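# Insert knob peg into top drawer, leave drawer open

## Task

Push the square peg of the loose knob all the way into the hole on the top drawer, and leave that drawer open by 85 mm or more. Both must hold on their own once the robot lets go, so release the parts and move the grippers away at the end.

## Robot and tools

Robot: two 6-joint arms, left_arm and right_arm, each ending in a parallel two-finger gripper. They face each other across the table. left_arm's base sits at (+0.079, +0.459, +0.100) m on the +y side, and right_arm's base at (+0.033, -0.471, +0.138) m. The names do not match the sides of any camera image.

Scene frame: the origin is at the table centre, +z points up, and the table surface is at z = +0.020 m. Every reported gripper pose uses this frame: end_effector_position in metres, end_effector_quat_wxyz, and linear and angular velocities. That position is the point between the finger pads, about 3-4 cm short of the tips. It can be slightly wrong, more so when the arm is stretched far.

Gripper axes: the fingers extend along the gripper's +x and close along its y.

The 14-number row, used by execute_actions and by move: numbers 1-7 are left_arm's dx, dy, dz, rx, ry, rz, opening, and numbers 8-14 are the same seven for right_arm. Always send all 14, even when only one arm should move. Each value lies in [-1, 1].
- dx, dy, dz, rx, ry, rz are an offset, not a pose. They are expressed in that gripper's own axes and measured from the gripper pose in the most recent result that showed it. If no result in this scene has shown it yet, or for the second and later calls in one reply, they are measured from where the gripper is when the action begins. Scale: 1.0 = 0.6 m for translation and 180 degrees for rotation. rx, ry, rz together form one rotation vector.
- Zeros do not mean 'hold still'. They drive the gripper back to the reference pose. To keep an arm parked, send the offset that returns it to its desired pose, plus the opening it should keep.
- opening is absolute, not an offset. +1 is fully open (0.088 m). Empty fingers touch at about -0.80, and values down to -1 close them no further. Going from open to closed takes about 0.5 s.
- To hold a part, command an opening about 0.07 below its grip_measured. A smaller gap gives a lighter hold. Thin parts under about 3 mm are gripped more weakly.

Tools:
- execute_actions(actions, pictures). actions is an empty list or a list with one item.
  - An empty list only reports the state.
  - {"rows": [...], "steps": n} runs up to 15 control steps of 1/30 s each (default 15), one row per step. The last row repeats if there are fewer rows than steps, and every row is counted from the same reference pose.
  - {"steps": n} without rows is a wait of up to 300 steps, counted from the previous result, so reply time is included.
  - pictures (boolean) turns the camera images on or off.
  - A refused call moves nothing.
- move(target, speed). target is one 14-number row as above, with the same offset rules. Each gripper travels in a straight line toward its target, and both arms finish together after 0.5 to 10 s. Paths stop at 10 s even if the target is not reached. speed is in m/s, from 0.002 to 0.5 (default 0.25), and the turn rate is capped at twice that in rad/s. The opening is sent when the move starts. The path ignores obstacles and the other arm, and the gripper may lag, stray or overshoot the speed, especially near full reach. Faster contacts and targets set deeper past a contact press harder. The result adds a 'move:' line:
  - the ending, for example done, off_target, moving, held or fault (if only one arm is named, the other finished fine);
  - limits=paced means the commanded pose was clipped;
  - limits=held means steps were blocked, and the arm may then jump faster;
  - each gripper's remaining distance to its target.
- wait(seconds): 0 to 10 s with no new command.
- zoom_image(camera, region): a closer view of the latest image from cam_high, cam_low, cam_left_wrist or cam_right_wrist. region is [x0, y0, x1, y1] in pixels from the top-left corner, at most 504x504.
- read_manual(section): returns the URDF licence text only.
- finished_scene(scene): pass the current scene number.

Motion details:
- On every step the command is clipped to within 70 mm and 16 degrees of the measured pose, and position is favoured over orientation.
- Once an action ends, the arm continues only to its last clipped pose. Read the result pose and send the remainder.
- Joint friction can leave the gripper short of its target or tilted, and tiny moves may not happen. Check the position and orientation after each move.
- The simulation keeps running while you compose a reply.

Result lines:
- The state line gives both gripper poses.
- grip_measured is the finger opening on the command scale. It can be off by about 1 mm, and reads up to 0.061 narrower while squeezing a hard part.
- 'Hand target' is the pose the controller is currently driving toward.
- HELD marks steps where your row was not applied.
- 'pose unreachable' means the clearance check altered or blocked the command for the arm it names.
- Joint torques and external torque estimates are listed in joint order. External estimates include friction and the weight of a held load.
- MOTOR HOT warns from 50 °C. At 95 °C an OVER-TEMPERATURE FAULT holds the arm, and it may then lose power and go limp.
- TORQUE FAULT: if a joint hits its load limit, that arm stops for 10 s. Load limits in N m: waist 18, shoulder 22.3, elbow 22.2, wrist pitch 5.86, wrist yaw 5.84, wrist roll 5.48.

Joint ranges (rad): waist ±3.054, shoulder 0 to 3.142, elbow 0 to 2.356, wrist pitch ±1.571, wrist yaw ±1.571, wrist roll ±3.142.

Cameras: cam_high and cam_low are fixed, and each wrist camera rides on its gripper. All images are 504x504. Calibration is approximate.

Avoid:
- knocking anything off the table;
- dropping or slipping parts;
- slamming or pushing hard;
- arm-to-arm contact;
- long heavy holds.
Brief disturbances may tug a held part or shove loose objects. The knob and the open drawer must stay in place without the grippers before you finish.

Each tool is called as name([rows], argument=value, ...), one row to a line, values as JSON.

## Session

execute_actions(actions=[])

Scene clock: 0.00 s of 4500.00 s.
left_arm: end_effector_position=(+0.1315, +0.1486, +0.4256) grip_measured=+1.000 end_effector_quat_wxyz=(+0.765, -0.018, -0.022, -0.644) end_effector_velocity=(+0.000, +0.000, -0.002) end_effector_angular_velocity=(+0.006, +0.009, +0.004) | right_arm: end_effector_position=(-0.0926, -0.1791, +0.4577) grip_measured=+0.991 end_effector_quat_wxyz=(+0.549, +0.018, -0.014, +0.835) end_effector_velocity=(+0.003, +0.001, -0.005) end_effector_angular_velocity=(-0.017, -0.015, -0.015)
Joint positions: left_arm=[ 0.     0.845  0.652  0.249 -0.006  0.001  0.088] | right_arm=[-0.001  0.858  0.645  0.258 -0.    -0.004  0.088]
Joint velocities: left_arm=[-0.002 -0.002 -0.002 -0.007 -0.007 -0.007  0.   ] | right_arm=[-0.007 -0.002 -0.002 -0.022  0.007 -0.007 -0.   ]
Joint torques (N m, as the arm reports them, + toward a larger angle): no reading
External joint torques (N m, as the arm's controller estimates them; a push from outside toward a larger angle lowers the number): no reading
Heat: left arm: hottest shoulder 39 °C (+0.0 °C/min); right arm: hottest shoulder 40 °C (+0.0 °C/min).
Hand target (left_arm): +0.131, +0.149, +0.426; +0.765, -0.018, -0.022, -0.644
Hand target (right_arm): -0.093, -0.179, +0.458; +0.549, +0.018, -0.014, +0.835

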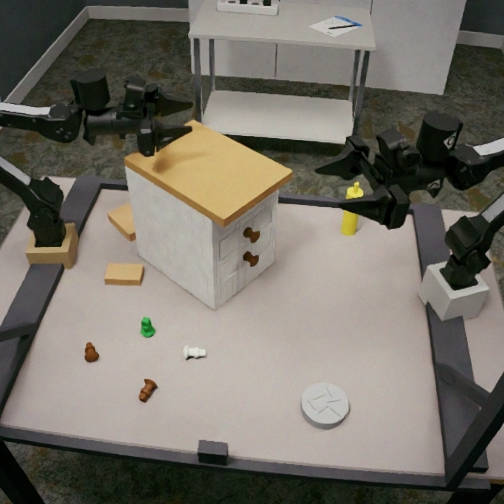

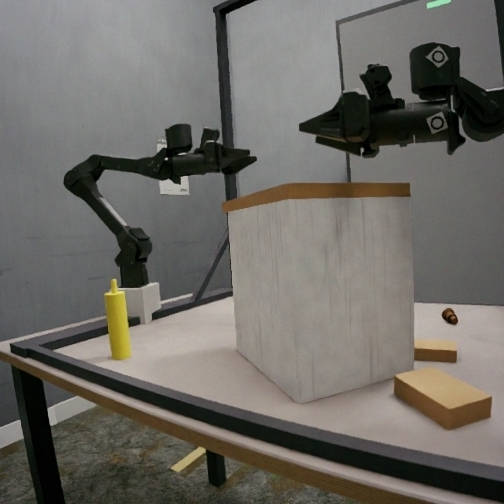

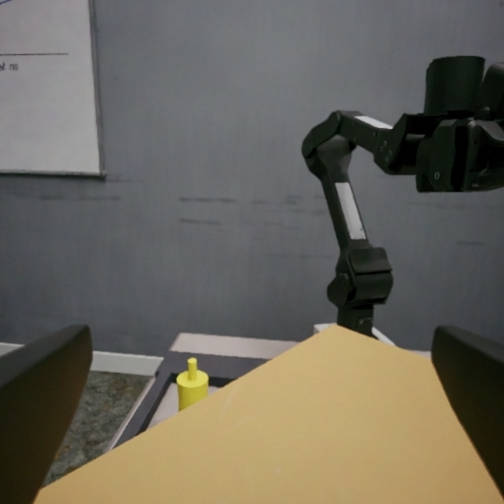

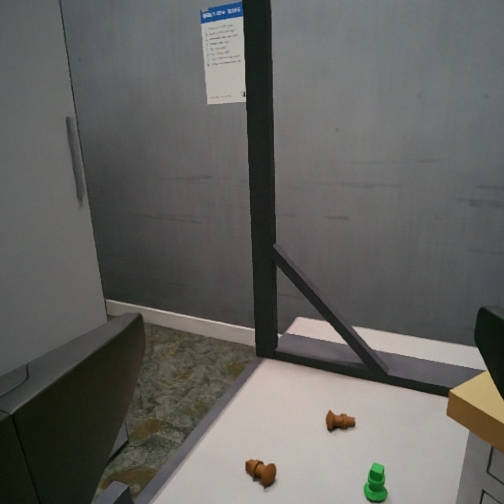

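zoom_image(camera="cam_high", region=[60, 300, 230, 420])

zoom_image(camera="cam_high", region=[110, 110, 310, 320])

Region (60, 300, 230, 420) of cam_high's 504x504 image, scaled by 2.965, with more detail than that image has; it fills the top 356 rows of this view, and the rest is white.

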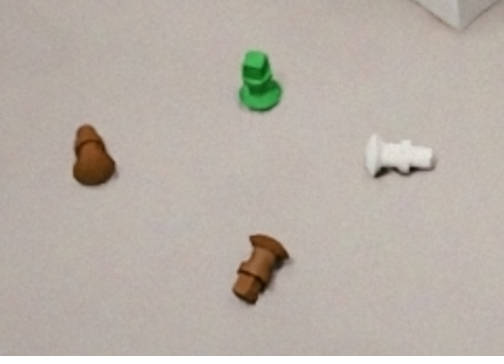

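Region (110, 110, 310, 320) of cam_high's 504x504 image, scaled by 2.400, with more detail than that image has; it fills the left 480 columns of this view, and the rest is white.

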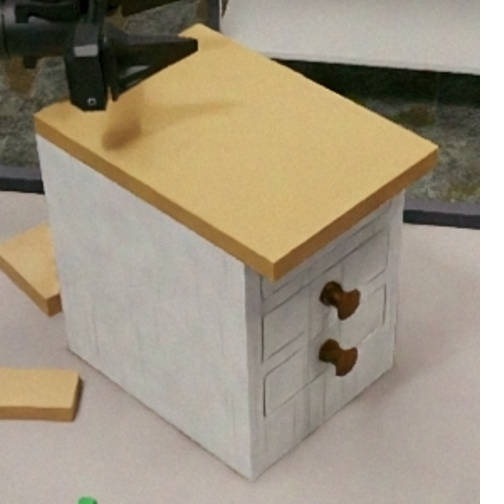

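zoom_image(camera="cam_right_wrist", region=[230, 390, 410, 504])

zoom_image(camera="cam_high", region=[70, 335, 220, 410])

Region (230, 390, 410, 504) of cam_right_wrist's 504x504 image, scaled by 2.800, with more detail than that image has; it fills the top 319 rows of this view, and the rest is white.

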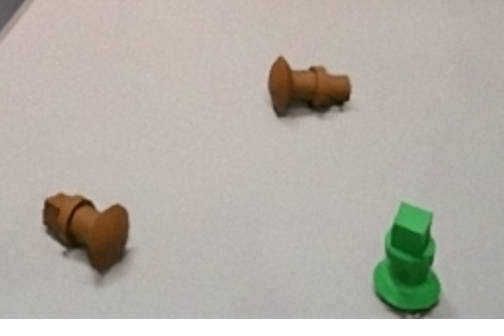

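Region (70, 335, 220, 410) of cam_high's 504x504 image, scaled by 3.360, with more detail than that image has.

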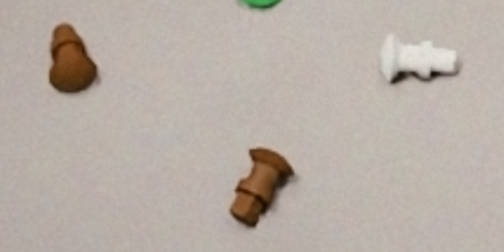

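move(target=[-0.082,-0.46,-0.045,0.244,0.469,-0.258,1,0,0,0,0,0,0,1], speed=0.3)

Scene clock: 89.83 s of 4500.00 s.
left_arm: end_effector_position=(-0.1446, +0.1511, +0.3967) grip_measured=+1.000 end_effector_quat_wxyz=(+0.324, +0.542, +0.178, -0.755) end_effector_velocity=(+0.001, +0.005, +0.003) end_effector_angular_velocity=(+0.014, +0.008, +0.015) | right_arm: end_effector_position=(-0.0926, -0.1791, +0.4577) grip_measured=+0.991 end_effector_quat_wxyz=(+0.549, +0.018, -0.014, +0.835) end_effector_velocity=(-0.000, -0.001, -0.002) end_effector_angular_velocity=(-0.004, -0.010, +0.005)
Joint positions: left_arm=[-0.797  1.858  2.222 -1.569 -0.012  0.202  0.088] | right_arm=[-0.001  0.858  0.645  0.258 -0.    -0.004  0.088]
Joint velocities: left_arm=[-0.002 -0.002  0.012 -0.022  0.007 -0.022  0.   ] | right_arm=[-0.002 -0.002 -0.002 -0.007 -0.007 -0.007 -0.   ]
Joint torques (N m, as the arm reports them, + toward a larger angle): left_arm=[-0.09 -5.92  6.2   0.65  0.14  0.1 ] | right_arm=[ 0.05 -2.32  8.51  2.04 -0.01 -0.01]
External joint torques (N m, as the arm's controller estimates them; a push from outside toward a larger angle lowers the number): left_arm=[-0.11  1.14  1.19 -0.23  0.15  0.11] | right_arm=[ 0.04 -0.17  1.34  0.28  0.   -0.02]
Heat: left arm: hottest elbow 40 °C (+2.0 °C/min); right arm: hottest elbow 39 °C (+0.0 °C/min).
Hand target (left_arm): -0.148, +0.150, +0.396; -0.319, -0.543, -0.178, +0.756
Hand target (right_arm): -0.093, -0.179, +0.458; +0.549, +0.018, -0.014, +0.835
Off the commanded pose (left_arm): 0.005 m, 21 deg; orientation clipped at the last step of the last action.
Off the commanded pose (right_arm): 0.000 m, 0 deg.
joint sent to its limit (left arm) — the command would take joint 4 (wrist pitch) past its lower limit, so that joint was sent only as far as its limit.
After step 90, 83.27 s passed at rest.
move: off_target (left_arm); limits=paced
camera_calibration (this result's frames):
cam_left_wrist: T_world_to_cam=[[-0.693956, 0.717926, -0.0548448, -0.182524], [0.719992, 0.692563, -0.0443727, 0.0533998], [0.00612716, -0.0702805, -0.997508, 0.489431], [0, 0, 0, 1]] pos_world=[-0.16811, 0.128453, 0.480571]

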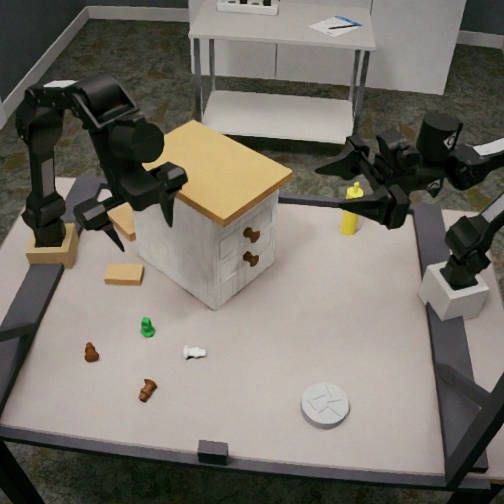

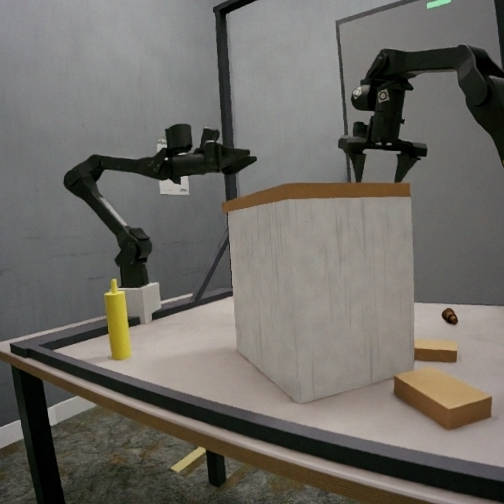

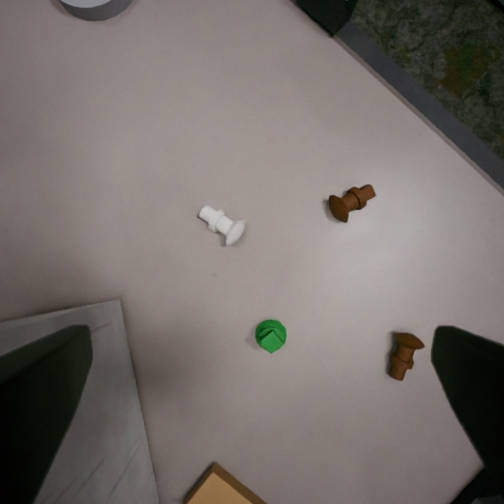

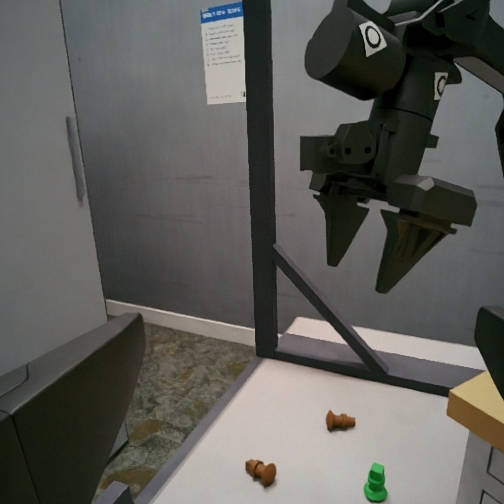

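move(target=[0.40,-0.173,0.026,0.338,0.088,-0.085,0.3,0,0,0,0,0,0,1], speed=0.3)

Scene clock: 103.30 s of 4500.00 s.
left_arm: end_effector_position=(-0.2746, +0.1476, +0.1750) grip_measured=+0.303 end_effector_quat_wxyz=(-0.116, +0.694, -0.119, -0.701) end_effector_velocity=(+0.003, +0.003, -0.005) end_effector_angular_velocity=(+0.015, -0.029, -0.010) | right_arm: end_effector_position=(-0.0926, -0.1791, +0.4577) grip_measured=+0.991 end_effector_quat_wxyz=(+0.549, +0.018, -0.014, +0.835) end_effector_velocity=(+0.002, +0.000, +0.001) end_effector_angular_velocity=(+0.009, -0.004, -0.010)
Joint positions: left_arm=[-1.012  2.414  2.227 -1.375  0.005  1.056  0.054] | right_arm=[-0.001  0.858  0.645  0.258 -0.    -0.004  0.088]
Joint velocities: left_arm=[-0.002  0.012  0.002 -0.022 -0.007  0.007 -0.   ] | right_arm=[-0.002 -0.002 -0.002  0.007  0.007 -0.007 -0.   ]
Joint torques (N m, as the arm reports them, + toward a larger angle): left_arm=[-0.37 -8.85  6.36 -0.01 -0.12  0.13] | right_arm=[ 0.04 -2.32  8.5   2.05  0.    0.  ]
External joint torques (N m, as the arm's controller estimates them; a push from outside toward a larger angle lowers the number): left_arm=[-0.37  1.8   1.02 -0.31 -0.17  0.13] | right_arm=[ 0.05 -0.13  1.32  0.28 -0.01 -0.01]
Heat: left arm: hottest elbow 40 °C (+2.0 °C/min); right arm: hottest elbow 39 °C (+0.0 °C/min).
Hand target (left_arm): -0.276, +0.147, +0.170; -0.119, +0.696, -0.120, -0.697
Hand target (right_arm): -0.093, -0.179, +0.458; +0.549, +0.018, -0.014, +0.835
Off the commanded pose (left_arm): 0.006 m, 1 deg.
Off the commanded pose (right_arm): 0.000 m, 0 deg.
After step 90, 7.93 s passed at rest.
move: done
camera_calibration (this result's frames):
cam_left_wrist: T_world_to_cam=[[0.304131, 0.952521, 0.0144138, -0.0550035], [0.907432, -0.294273, 0.299951, 0.276408], [0.289952, -0.078145, -0.953846, 0.340307], [0, 0, 0, 1]] pos_world=[-0.332766, 0.160325, 0.242485]

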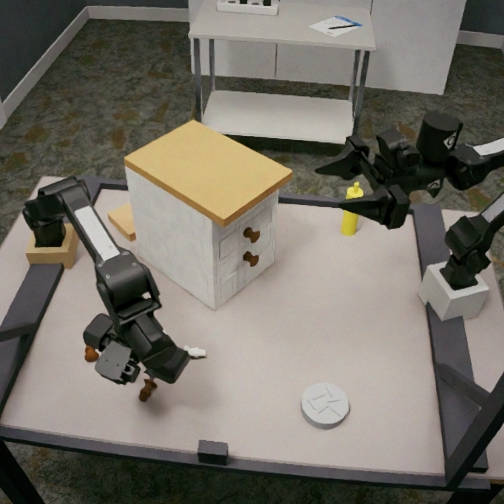

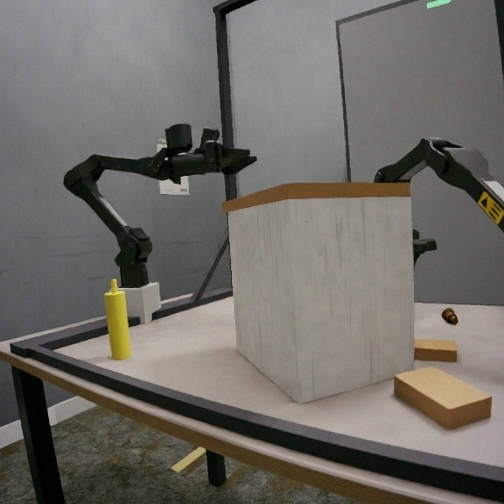

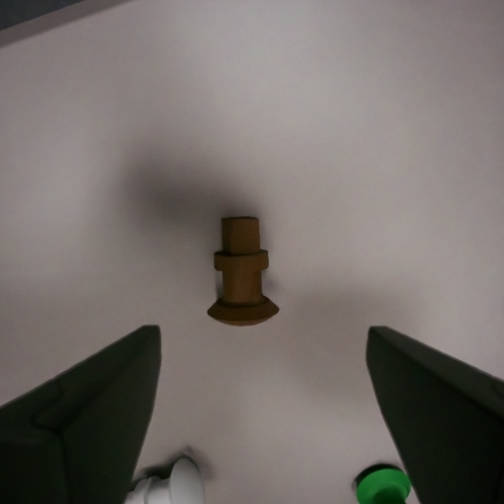

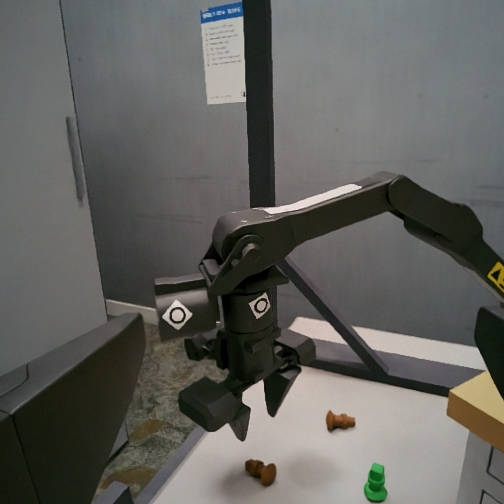

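move(target=[0.118,0.013,0,0,0,0,0.0,0,0,0,0,0,0,1], speed=0.15)

Scene clock: 113.47 s of 4500.00 s.
left_arm: end_effector_position=(-0.2810, +0.1402, +0.1127) grip_measured=+0.003 end_effector_quat_wxyz=(-0.111, +0.690, -0.124, -0.704) end_effector_velocity=(+0.004, +0.004, -0.002) end_effector_angular_velocity=(+0.012, -0.025, -0.010) | right_arm: end_effector_position=(-0.0926, -0.1791, +0.4577) grip_measured=+0.991 end_effector_quat_wxyz=(+0.549, +0.018, -0.014, +0.835) end_effector_velocity=(-0.004, -0.002, +0.001) end_effector_angular_velocity=(+0.010, -0.005, +0.024)
Joint positions: left_arm=[-1.009  2.464  2.069 -1.15   0.005  1.06   0.039] | right_arm=[-0.001  0.858  0.645  0.258 -0.    -0.004  0.088]
Joint velocities: left_arm=[-0.002  0.002 -0.002 -0.022 -0.007  0.007 -0.   ] | right_arm=[ 0.002 -0.002 -0.002  0.007 -0.022 -0.007 -0.   ]
Joint torques (N m, as the arm reports them, + toward a larger angle): left_arm=[ 0.21 -9.44  4.17  0.47  0.02  0.12] | right_arm=[ 0.02 -2.33  8.51  2.05 -0.01  0.  ]
External joint torques (N m, as the arm's controller estimates them; a push from outside toward a larger angle lowers the number): left_arm=[ 0.21  1.39 -1.14  0.14 -0.03  0.12] | right_arm=[-0.01 -0.1   1.25  0.26  0.   -0.01]
Heat: left arm: hottest shoulder 41 °C (+3.0 °C/min); right arm: hottest elbow 39 °C (+1.0 °C/min).
Hand target (left_arm): -0.278, +0.140, +0.104; -0.116, +0.694, -0.119, -0.701
Hand target (right_arm): -0.093, -0.179, +0.458; +0.549, +0.018, -0.014, +0.835
Off the commanded pose (left_arm): 0.009 m, 1 deg.
Off the commanded pose (right_arm): 0.000 m, 0 deg.
After step 90, 6.23 s passed at rest.
move: off_target (left_arm)
camera_calibration (this result's frames):
cam_left_wrist: T_world_to_cam=[[0.30531, 0.952253, -0.000390666, -0.0431208], [0.910889, -0.291929, 0.291648, 0.300301], [0.277609, -0.089399, -0.956526, 0.280595], [0, 0, 0, 1]] pos_world=[-0.338272, 0.153813, 0.180797]

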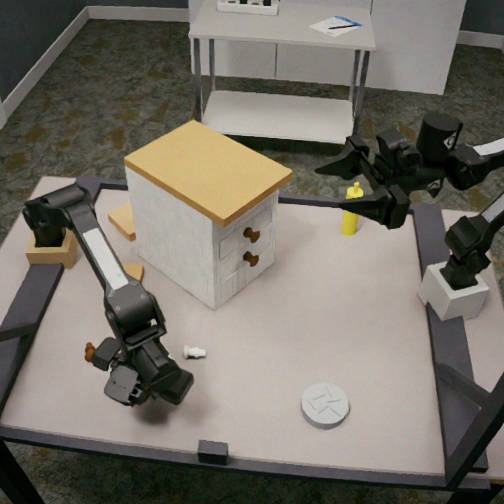

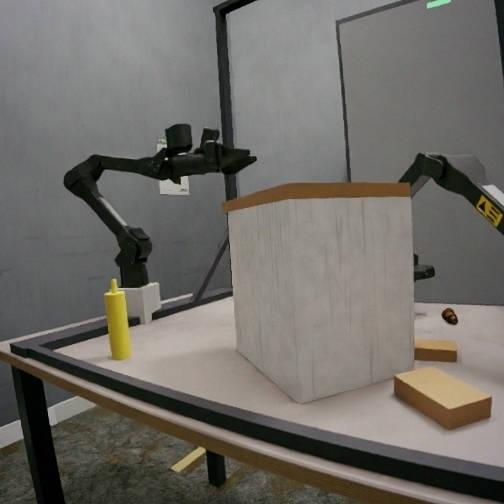

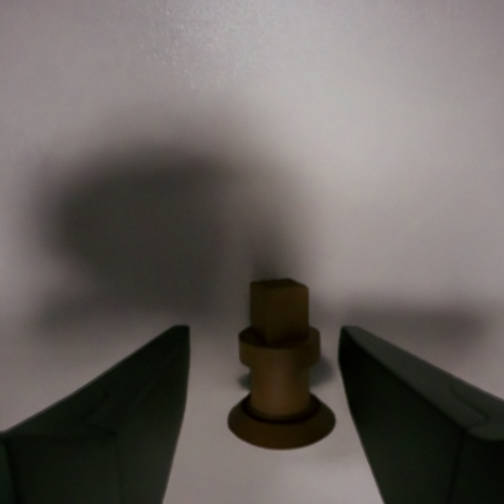

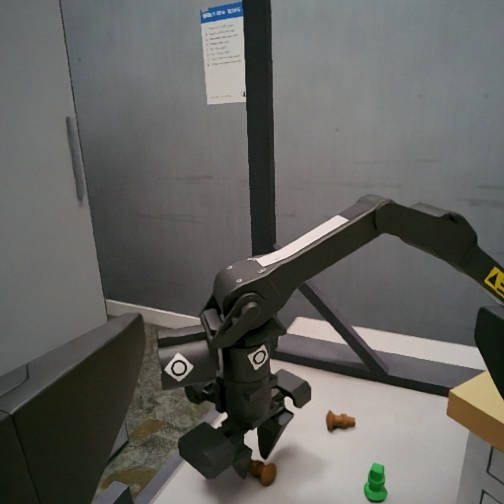

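move(target=[0.026,-0.009,0.002,0,0,0,-0.2,0,0,0,0,0,0,1], speed=0.05)

Scene clock: 117.70 s of 4500.00 s.
left_arm: end_effector_position=(-0.2808, +0.1433, +0.0981) grip_measured=-0.197 end_effector_quat_wxyz=(-0.110, +0.689, -0.124, -0.705) end_effector_velocity=(-0.001, -0.001, +0.001) end_effector_angular_velocity=(-0.010, +0.001, +0.020) | right_arm: end_effector_position=(-0.0926, -0.1791, +0.4577) grip_measured=+0.991 end_effector_quat_wxyz=(+0.549, +0.018, -0.014, +0.835) end_effector_velocity=(-0.004, -0.002, +0.000) end_effector_angular_velocity=(+0.001, -0.009, +0.024)
Joint positions: left_arm=[-1.013  2.464  2.01  -1.088  0.005  1.055  0.029] | right_arm=[-0.001  0.858  0.645  0.258 -0.    -0.004  0.088]
Joint velocities: left_arm=[-0.002 -0.002 -0.002  0.007 -0.007 -0.022 -0.   ] | right_arm=[ 0.002 -0.002  0.002 -0.007 -0.022 -0.007 -0.   ]
Joint torques (N m, as the arm reports them, + toward a larger angle): left_arm=[ -0.25 -11.38   3.94   0.47   0.05  -0.09] | right_arm=[ 0.   -2.32  8.51  2.04  0.   -0.01]
External joint torques (N m, as the arm's controller estimates them; a push from outside toward a larger angle lowers the number): left_arm=[-0.24 -0.32 -1.5   0.09  0.   -0.09] | right_arm=[ 0.   -0.14  1.32  0.27  0.   -0.02]
Heat: left arm: hottest shoulder 42 °C (+3.0 °C/min); right arm: hottest elbow 39 °C (+1.0 °C/min).
Hand target (left_arm): -0.281, +0.146, +0.097; -0.111, +0.690, -0.124, -0.704
Hand target (right_arm): -0.093, -0.179, +0.458; +0.549, +0.018, -0.014, +0.835
Off the commanded pose (left_arm): 0.002 m, 0 deg.
Off the commanded pose (right_arm): 0.000 m, 0 deg.
After step 90, 0.43 s passed at rest.
move: done
camera_calibration (this result's frames):
cam_left_wrist: T_world_to_cam=[[0.304584, 0.952483, -0.00225851, -0.046216], [0.911633, -0.290832, 0.290415, 0.305461], [0.275959, -0.0905147, -0.956898, 0.266537], [0, 0, 0, 1]] pos_world=[-0.337945, 0.156983, 0.166233]

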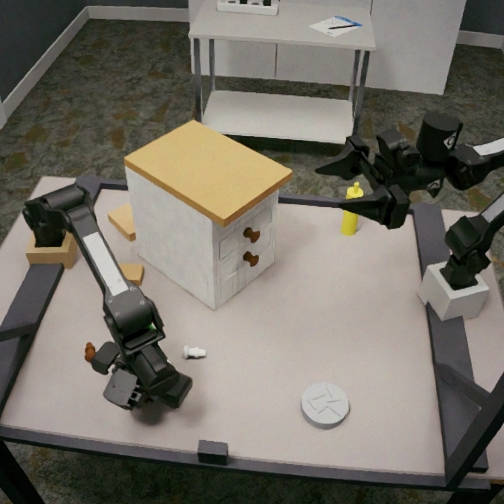

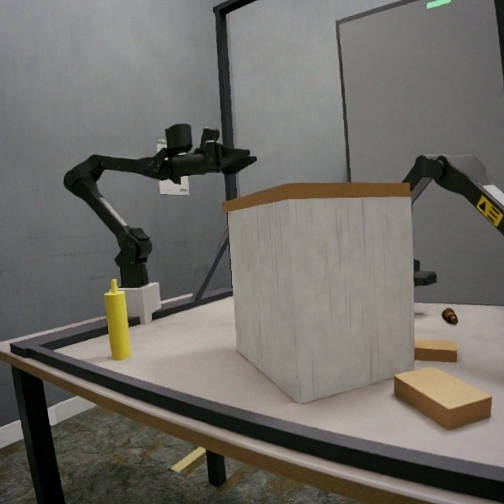

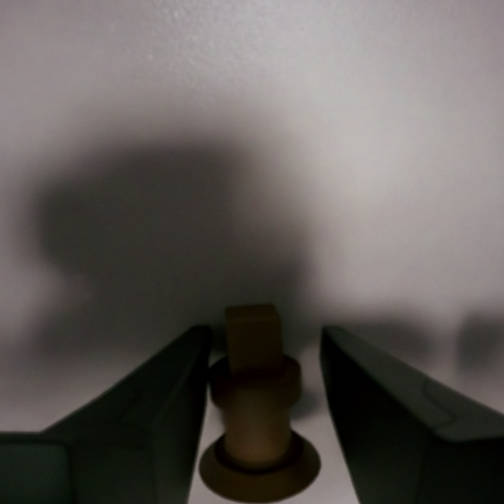

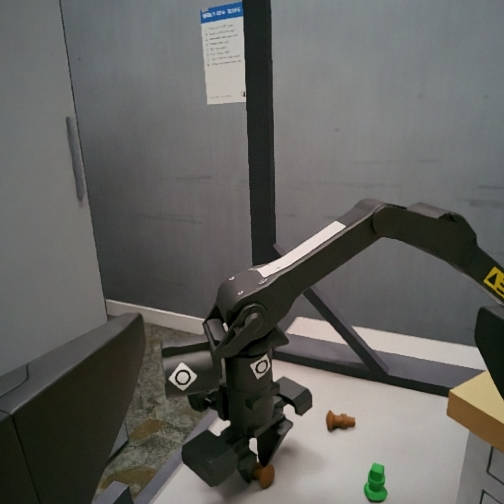

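move(target=[0,0.003,0.018,0,0,0,-0.2,0,0,0,0,0,0,1], speed=0.05)

Scene clock: 122.27 s of 4500.00 s.
left_arm: end_effector_position=(-0.2892, +0.1450, +0.1023) grip_measured=-0.197 end_effector_quat_wxyz=(-0.109, +0.688, -0.125, -0.706) end_effector_velocity=(-0.004, -0.000, -0.001) end_effector_angular_velocity=(+0.001, +0.010, +0.005) | right_arm: end_effector_position=(-0.0926, -0.1791, +0.4577) grip_measured=+0.991 end_effector_quat_wxyz=(+0.549, +0.018, -0.014, +0.835) end_effector_velocity=(-0.000, -0.000, -0.008) end_effector_angular_velocity=(-0.016, -0.031, +0.004)
Joint positions: left_arm=[-1.028  2.479  2.056 -1.113  0.005  1.04   0.029] | right_arm=[-0.001  0.858  0.645  0.258 -0.    -0.004  0.088]
Joint velocities: left_arm=[-0.002  0.007  0.007  0.007  0.007 -0.007 -0.   ] | right_arm=[-0.002 -0.002 -0.007 -0.022 -0.007 -0.022 -0.   ]
Joint torques (N m, as the arm reports them, + toward a larger angle): left_arm=[-0.07 -9.23  6.47  0.1   0.07 -0.1 ] | right_arm=[ 0.01 -2.34  8.51  2.04 -0.02 -0.01]
External joint torques (N m, as the arm's controller estimates them; a push from outside toward a larger angle lowers the number): left_arm=[ 0.03  1.78  1.07 -0.28  0.01 -0.1 ] | right_arm=[ 0.01 -0.16  1.37  0.29 -0.02 -0.02]
Heat: left arm: hottest shoulder 43 °C (+4.0 °C/min); right arm: hottest elbow 39 °C (+1.0 °C/min).
Hand target (left_arm): -0.291, +0.145, +0.098; -0.110, +0.689, -0.124, -0.705
Hand target (right_arm): -0.093, -0.179, +0.458; +0.549, +0.018, -0.014, +0.835
Off the commanded pose (left_arm): 0.005 m, 0 deg.
Off the commanded pose (right_arm): 0.000 m, 0 deg.
After step 90, 0.77 s passed at rest.
move: done
camera_calibration (this result's frames):
cam_left_wrist: T_world_to_cam=[[0.303845, 0.952699, -0.00651149, -0.0450947], [0.913093, -0.289249, 0.287396, 0.312874], [0.271918, -0.0932694, -0.95779, 0.2724], [0, 0, 0, 1]] pos_world=[-0.346051, 0.158867, 0.17069]

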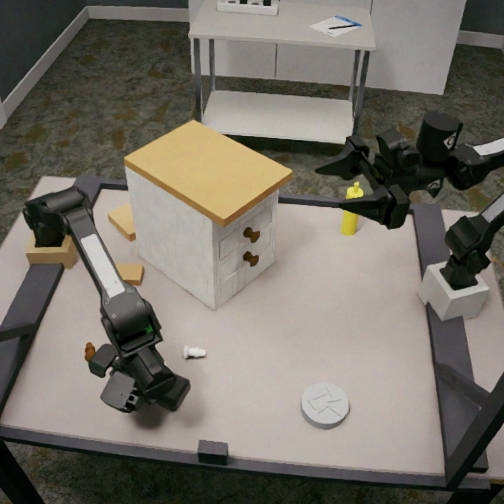

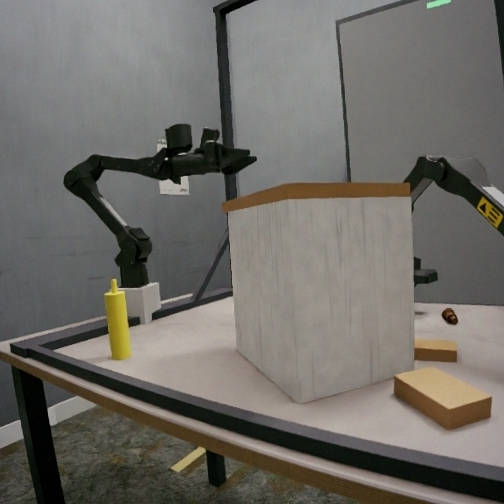

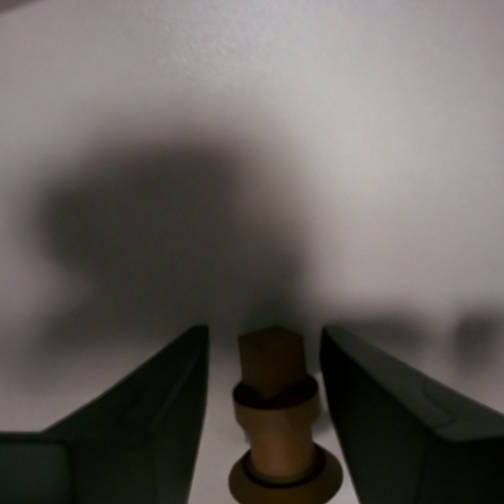

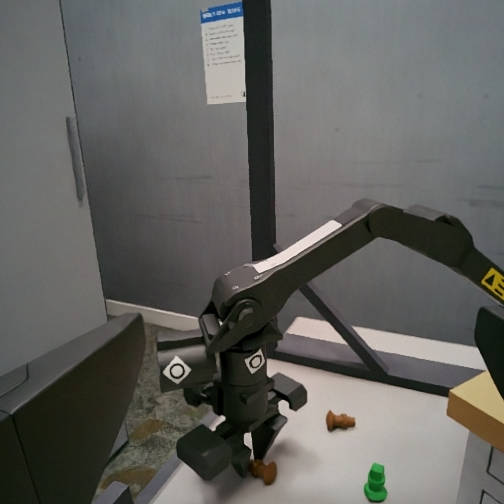

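execute_actions([
  {"rows":[[0.02,0,0,0,0,0,-0.2,0,0,0,0,0,0,1],[0.02,0,0,0,0,0,-0.2,0,0,0,0,0,0,1],[0.02,0,0,0,0,0,-0.2,0,0,0,0,0,0,1],[0.008,0,0,0,0,0,-0.3,0,0,0,0,0,0,1],[0.008,0,0,0,0,0,-0.4,0,0,0,0,0,0,1],[0.008,0,0,0,0,0,-0.5,0,0,0,0,0,0,1],[0.008,0,0,0,0,0,-0.6,0,0,0,0,0,0,1],[0.008,0,0,0,0,0,-0.7,0,0,0,0,0,0,1]],"steps":15},
])

Scene clock: 127.03 s of 4500.00 s.
left_arm: end_effector_position=(-0.2916, +0.1429, +0.1017) grip_measured=-0.600 end_effector_quat_wxyz=(-0.105, +0.685, -0.129, -0.710) end_effector_velocity=(+0.000, -0.002, +0.001) end_effector_angular_velocity=(-0.022, -0.009, -0.009) | right_arm: end_effector_position=(-0.0926, -0.1791, +0.4577) grip_measured=+0.991 end_effector_quat_wxyz=(+0.549, +0.018, -0.014, +0.835) end_effector_velocity=(-0.002, -0.001, -0.001) end_effector_angular_velocity=(+0.006, -0.007, +0.019)
Joint positions: left_arm=[-1.028  2.48   2.054 -1.095  0.005  1.039  0.01 ] | right_arm=[-0.001  0.858  0.645  0.258 -0.    -0.004  0.088]
Joint velocities: left_arm=[-0.002 -0.002 -0.002  0.007 -0.022  0.007  0.   ] | right_arm=[-0.002 -0.002 -0.007  0.007 -0.022 -0.007 -0.   ]
Joint torques (N m, as the arm reports them, + toward a larger angle): left_arm=[  0.01 -10.54   4.22   0.07   0.04   0.  ] | right_arm=[ 0.   -2.35  8.49  2.05  0.   -0.01]
External joint torques (N m, as the arm's controller estimates them; a push from outside toward a larger angle lowers the number): left_arm=[ 0.    0.52 -1.19 -0.32  0.    0.  ] | right_arm=[ 0.01 -0.18  1.34  0.29  0.   -0.02]
Heat: left arm: hottest shoulder 44 °C (+5.1 °C/min); right arm: hottest elbow 39 °C (+1.0 °C/min).
Hand target (left_arm): -0.289, +0.145, +0.097; -0.109, +0.688, -0.125, -0.706
Hand target (right_arm): -0.093, -0.179, +0.458; +0.549, +0.018, -0.014, +0.835
Off the commanded pose (left_arm): 0.005 m, 1 deg.
Off the commanded pose (right_arm): 0.000 m, 0 deg.
Steps of this call (steps 1 to 90: nothing new was sent; then 1.27 s passed at rest; steps 91 to 105: all 15 steps of this action). Readings (end_effector_position):
91: left_arm (-0.2896, +0.1447, +0.1026) | right_arm (-0.0926, -0.1791, +0.4577)
92: left_arm (-0.2903, +0.1440, +0.1022) | right_arm (-0.0926, -0.1791, +0.4577)
94: left_arm (-0.2918, +0.1428, +0.1017) | right_arm (-0.0926, -0.1791, +0.4577)
98: left_arm (-0.2918, +0.1428, +0.1017) | right_arm (-0.0926, -0.1791, +0.4577)
105: the state above
camera_calibration (this result's frames):
cam_left_wrist: T_world_to_cam=[[0.303331, 0.952686, -0.0194679, -0.0411536], [0.916494, -0.286094, 0.279623, 0.316031], [0.260824, -0.102661, -0.959912, 0.270624], [0, 0, 0, 1]] pos_world=[-0.347742, 0.157403, 0.170605]

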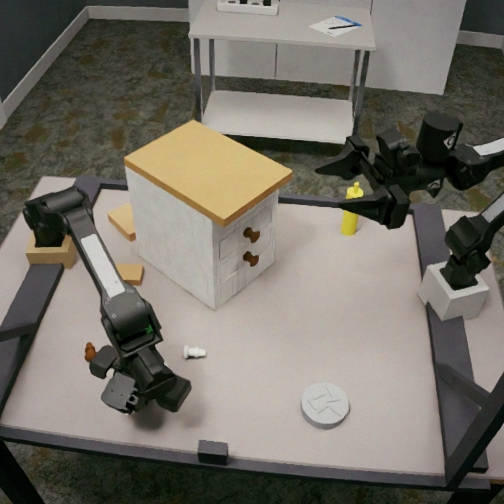

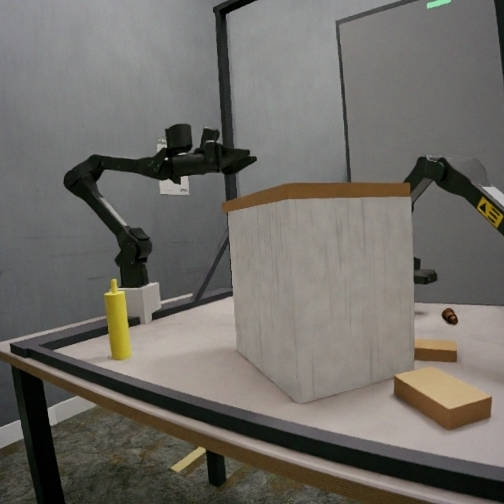

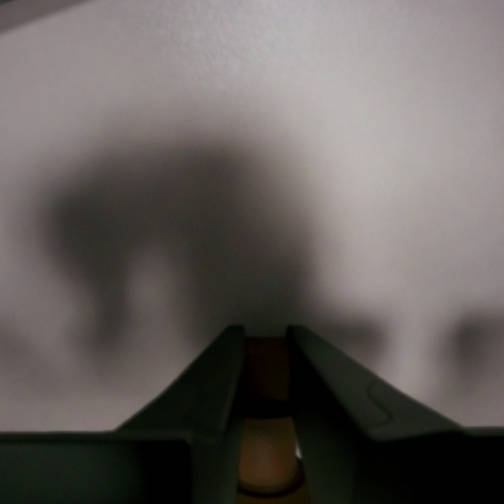

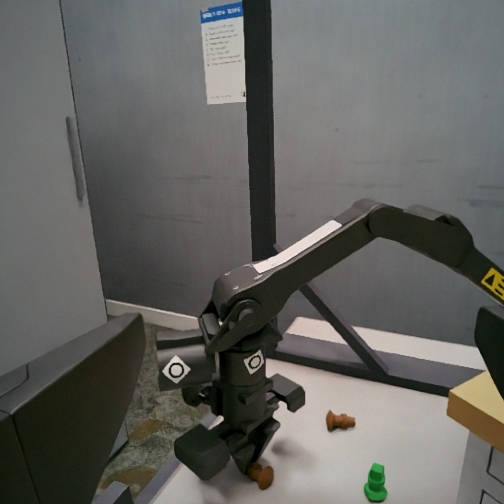

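move(target=[-0.08,0,0,0.13,0,0,-0.7,0,0,0,0,0,0,1], speed=0.15)

zoom_image(camera="cam_right_wrist", region=[180, 380, 340, 504])

Scene clock: 132.53 s of 4500.00 s.
left_arm: end_effector_position=(-0.2862, +0.1476, +0.1330) grip_measured=-0.600 end_effector_quat_wxyz=(-0.252, +0.656, -0.258, -0.663) end_effector_velocity=(+0.002, -0.001, +0.002) end_effector_angular_velocity=(-0.004, -0.007, -0.005) | right_arm: end_effector_position=(-0.0926, -0.1791, +0.4577) grip_measured=+0.991 end_effector_quat_wxyz=(+0.549, +0.018, -0.014, +0.835) end_effector_velocity=(-0.001, +0.001, -0.006) end_effector_angular_velocity=(-0.013, -0.014, +0.005)
Joint positions: left_arm=[-1.028  2.465  2.153 -1.248  0.005  1.445  0.01 ] | right_arm=[-0.001  0.858  0.645  0.258 -0.    -0.004  0.088]
Joint velocities: left_arm=[ 0.002 -0.002  0.002 -0.007 -0.007  0.007 -0.   ] | right_arm=[-0.002  0.002 -0.007 -0.007 -0.007 -0.007 -0.   ]
Joint torques (N m, as the arm reports them, + toward a larger angle): left_arm=[  0.07 -13.73   6.46  -0.01   0.06   0.08] | right_arm=[ 0.08 -2.35  8.47  2.04 -0.02 -0.01]
External joint torques (N m, as the arm's controller estimates them; a push from outside toward a larger angle lowers the number): left_arm=[ 0.   -2.8   1.1  -0.31  0.    0.08] | right_arm=[ 0.08 -0.25  1.41  0.32 -0.02 -0.02]
Heat: left arm: hottest shoulder 45 °C (+6.0 °C/min); right arm: hottest elbow 39 °C (+1.0 °C/min).
Hand target (left_arm): -0.289, +0.144, +0.150; -0.241, +0.649, -0.271, -0.669
Hand target (right_arm): -0.093, -0.179, +0.458; +0.549, +0.018, -0.014, +0.835
Off the commanded pose (left_arm): 0.017 m, 2 deg.
Off the commanded pose (right_arm): 0.000 m, 0 deg.
After step 90, 0.73 s passed at rest.
move: off_target (left_arm)
camera_calibration (this result's frames):
cam_left_wrist: T_world_to_cam=[[0.654636, 0.755875, 0.0102924, 0.0789878], [0.718429, -0.626326, 0.302613, 0.294096], [0.235184, -0.190707, -0.953058, 0.304432], [0, 0, 0, 1]] pos_world=[-0.334593, 0.182553, 0.200332]

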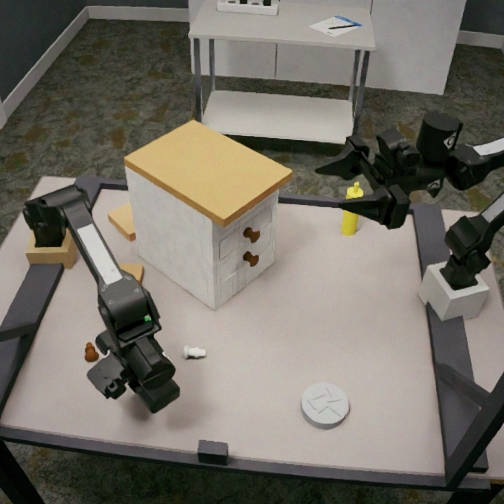

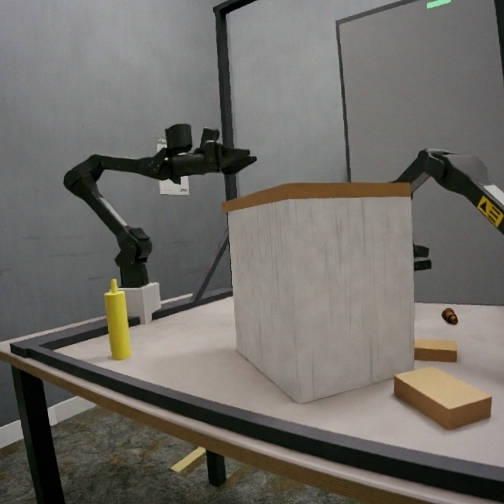

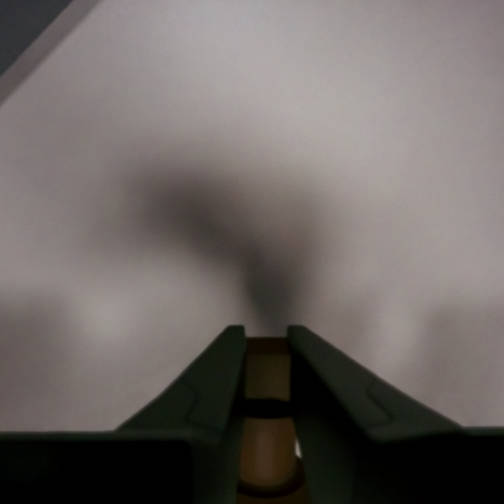

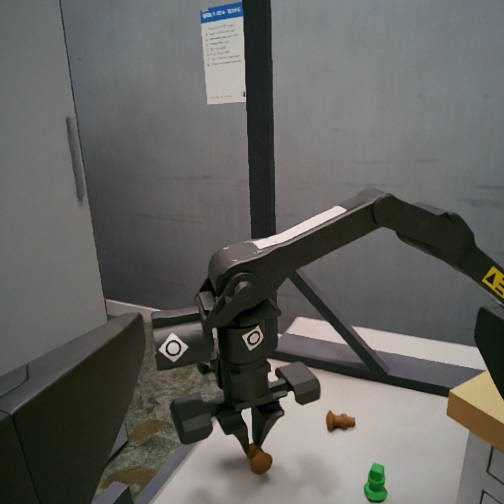

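Region (180, 380, 340, 504) of cam_right_wrist's 504x504 image, scaled by 3.150, with more detail than that image has; it fills the top 391 rows of this view, and the rest is white.

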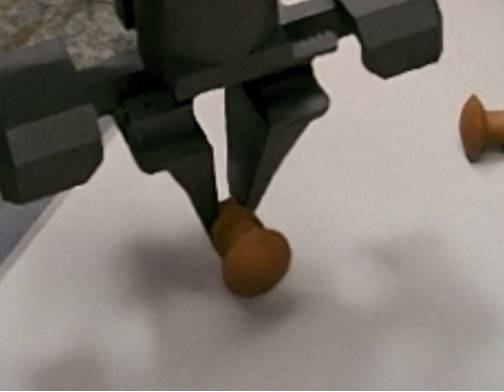

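move(target=[-0.16,-0.024,-0.195,0.16,0,0,-0.7,0.177,-0.003,-0.42,0,0.072,-0.022,0.3], speed=0.2)

Scene clock: 156.00 s of 4500.00 s.
left_arm: end_effector_position=(-0.1876, +0.0818, +0.2118) grip_measured=-0.600 end_effector_quat_wxyz=(-0.411, +0.574, -0.410, -0.577) end_effector_velocity=(+0.002, -0.000, +0.002) end_effector_angular_velocity=(-0.011, -0.019, +0.005) | right_arm: end_effector_position=(-0.1350, -0.0744, +0.2120) grip_measured=+0.302 end_effector_quat_wxyz=(+0.574, -0.078, +0.048, +0.813) end_effector_velocity=(-0.002, -0.000, -0.005) end_effector_angular_velocity=(-0.006, -0.006, +0.020)
Joint positions: left_arm=[-0.778  2.397  2.344 -1.519  0.005  2.195  0.01 ] | right_arm=[0.026 1.963 0.54  1.239 0.092 0.005 0.054]
Joint velocities: left_arm=[-0.002 -0.002  0.002 -0.007 -0.022 -0.007 -0.   ] | right_arm=[-0.002  0.017  0.002  0.007 -0.022 -0.007 -0.   ]
Joint torques (N m, as the arm reports them, + toward a larger angle): left_arm=[  0.17 -13.33   6.3   -0.08   0.07   0.11] | right_arm=[ 0.29 -6.3   6.29  2.19  0.16  0.16]
External joint torques (N m, as the arm's controller estimates them; a push from outside toward a larger angle lowers the number): left_arm=[ 0.23 -2.87  1.08 -0.32  0.01  0.11] | right_arm=[0.27 0.56 2.35 0.37 0.16 0.15]
Heat: left arm: hottest shoulder 53 °C (+13.2 °C/min); right arm: hottest elbow 39 °C (+0.0 °C/min). Fold the left arm in close to its base before you think long.
Hand target (left_arm): -0.188, +0.080, +0.227; -0.398, +0.573, -0.424, -0.577
Hand target (right_arm): -0.137, -0.072, +0.211; +0.576, -0.076, +0.049, +0.813
Off the commanded pose (left_arm): 0.017 m, 1 deg.
Off the commanded pose (right_arm): 0.005 m, 0 deg.
MOTOR HOT: a motor of the left arm reached 50 °C. Now the hottest motor of the left arm, joint 2 (shoulder), reports 53 °C. The temperature limit of the motors' drives, at which the controller stops that arm, is 95 °C. To cool a motor, set the load down, stop pushing, or move to a pose that needs little force.
joint sent to its limit (left arm) — the command would take joint 3 (elbow) past its upper limit, so that joint was sent only as far as its limit.
After step 90, 18.53 s passed at rest.
move: off_target (left_arm)
camera_calibration (this result's frames):
cam_left_wrist: T_world_to_cam=[[0.937069, 0.348672, 0.0181574, 0.148033], [0.326969, -0.894602, 0.304596, 0.106315], [0.122448, -0.27949, -0.952309, 0.329745], [0, 0, 0, 1]] pos_world=[-0.213856, 0.135655, 0.278948]
cam_right_wrist: T_world_to_cam=[[0.936974, 0.347717, -0.0342502, 0.169324], [0.141917, -0.468316, -0.872089, 0.203002], [-0.31928, 0.812264, -0.488147, 0.202191], [0, 0, 0, 1]] pos_world=[-0.122906, -0.12804, 0.281534]

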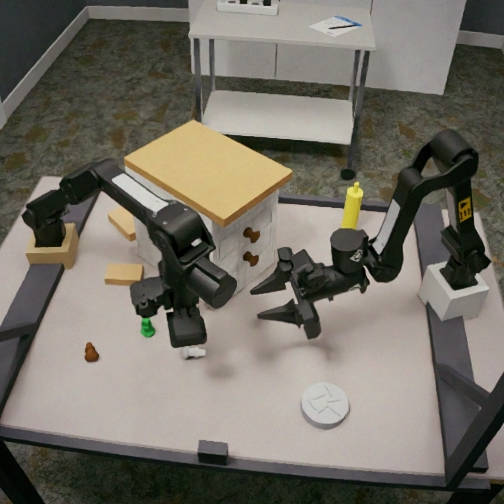

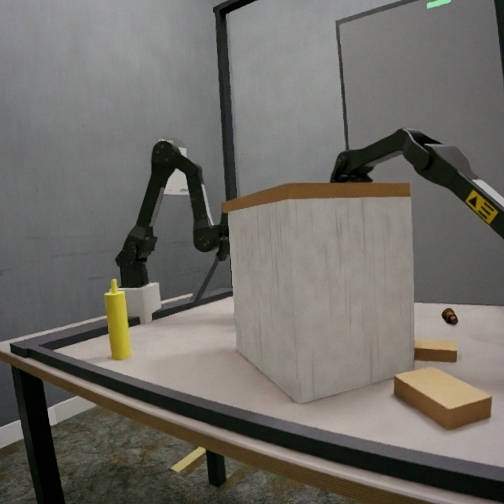

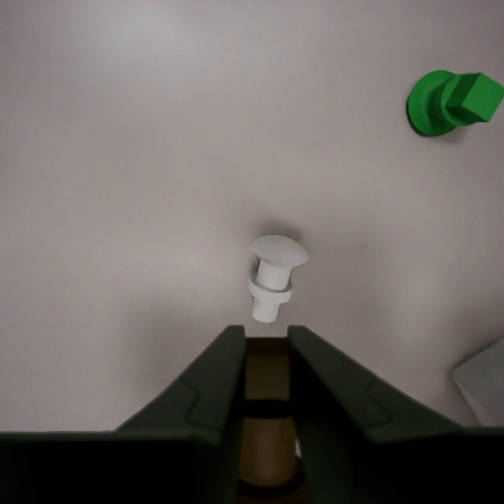

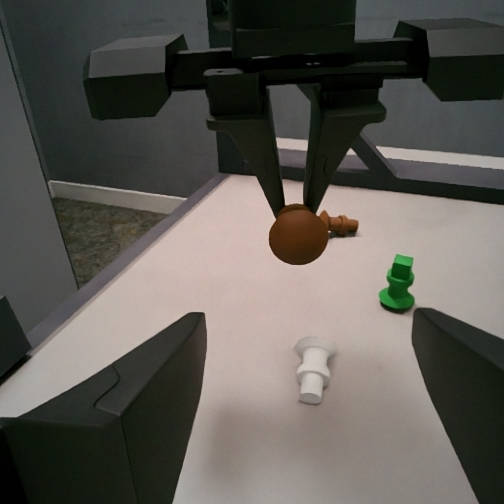

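execute_actions([
  {"rows":[[0.01,0,0,0,0,0,-0.7,0,0,0,0,0,0,0.3],[0.01,0,0,0,0,0,-0.7,0,0,0,0,0,0,0.3],[0.0,0,0,0,0,0,-0.7,0,0,0,0,0,0,0.3]],"steps":10},
], pictures=false)

Scene clock: 158.87 s of 4500.00 s.
left_arm: end_effector_position=(-0.1876, +0.0818, +0.2104) grip_measured=-0.600 end_effector_quat_wxyz=(-0.411, +0.574, -0.410, -0.577) end_effector_velocity=(+0.001, +0.002, +0.000) end_effector_angular_velocity=(+0.002, -0.010, -0.010) | right_arm: end_effector_position=(-0.1351, -0.0742, +0.2119) grip_measured=+0.302 end_effector_quat_wxyz=(+0.574, -0.078, +0.048, +0.813) end_effector_velocity=(-0.002, -0.000, +0.000) end_effector_angular_velocity=(-0.000, -0.007, +0.011)
Joint positions: left_arm=[-0.778  2.397  2.339 -1.515  0.005  2.196  0.01 ] | right_arm=[0.026 1.965 0.541 1.24  0.092 0.005 0.054]
Joint velocities: left_arm=[-0.002 -0.002 -0.002 -0.007 -0.007  0.007 -0.   ] | right_arm=[ 0.002 -0.002  0.002 -0.007 -0.007 -0.007 -0.   ]
Joint torques (N m, as the arm reports them, + toward a larger angle): left_arm=[ -0.07 -10.83   5.3   -0.1    0.05  -0.01] | right_arm=[ 0.03 -7.78  4.75  2.02  0.01  0.01]
External joint torques (N m, as the arm's controller estimates them; a push from outside toward a larger angle lowers the number): left_arm=[-0.07 -0.3   0.03 -0.34  0.   -0.01] | right_arm=[ 0.   -0.89  0.8   0.2   0.    0.  ]
Heat: left arm: hottest shoulder 54 °C (+14.2 °C/min); right arm: hottest elbow 39 °C (+0.0 °C/min). Fold the left arm in close to its base before you think long.
Hand target (left_arm): -0.188, +0.082, +0.212; -0.411, +0.574, -0.410, -0.577
Hand target (right_arm): -0.135, -0.074, +0.212; +0.574, -0.078, +0.048, +0.813
Off the commanded pose (left_arm): 0.001 m, 0 deg.
Off the commanded pose (right_arm): 0.000 m, 0 deg.
MOTOR HOT: still on. Now the hottest motor of the left arm, joint 2 (shoulder), reports 54 °C; a drive's own limit is 95 °C.
Steps of this call (steps 1 to 76: nothing new was sent; steps 77 to 86: all 10 steps of this action). Readings (end_effector_position):
77: left_arm (-0.1876, +0.0819, +0.2115) | right_arm (-0.1351, -0.0742, +0.2119)
78: left_arm (-0.1877, +0.0817, +0.2106) | right_arm (-0.1351, -0.0742, +0.2119)
80: left_arm (-0.1879, +0.0814, +0.2104) | right_arm (-0.1351, -0.0742, +0.2119)
84: left_arm (-0.1877, +0.0817, +0.2104) | right_arm (-0.1351, -0.0742, +0.2119)
86: the state above


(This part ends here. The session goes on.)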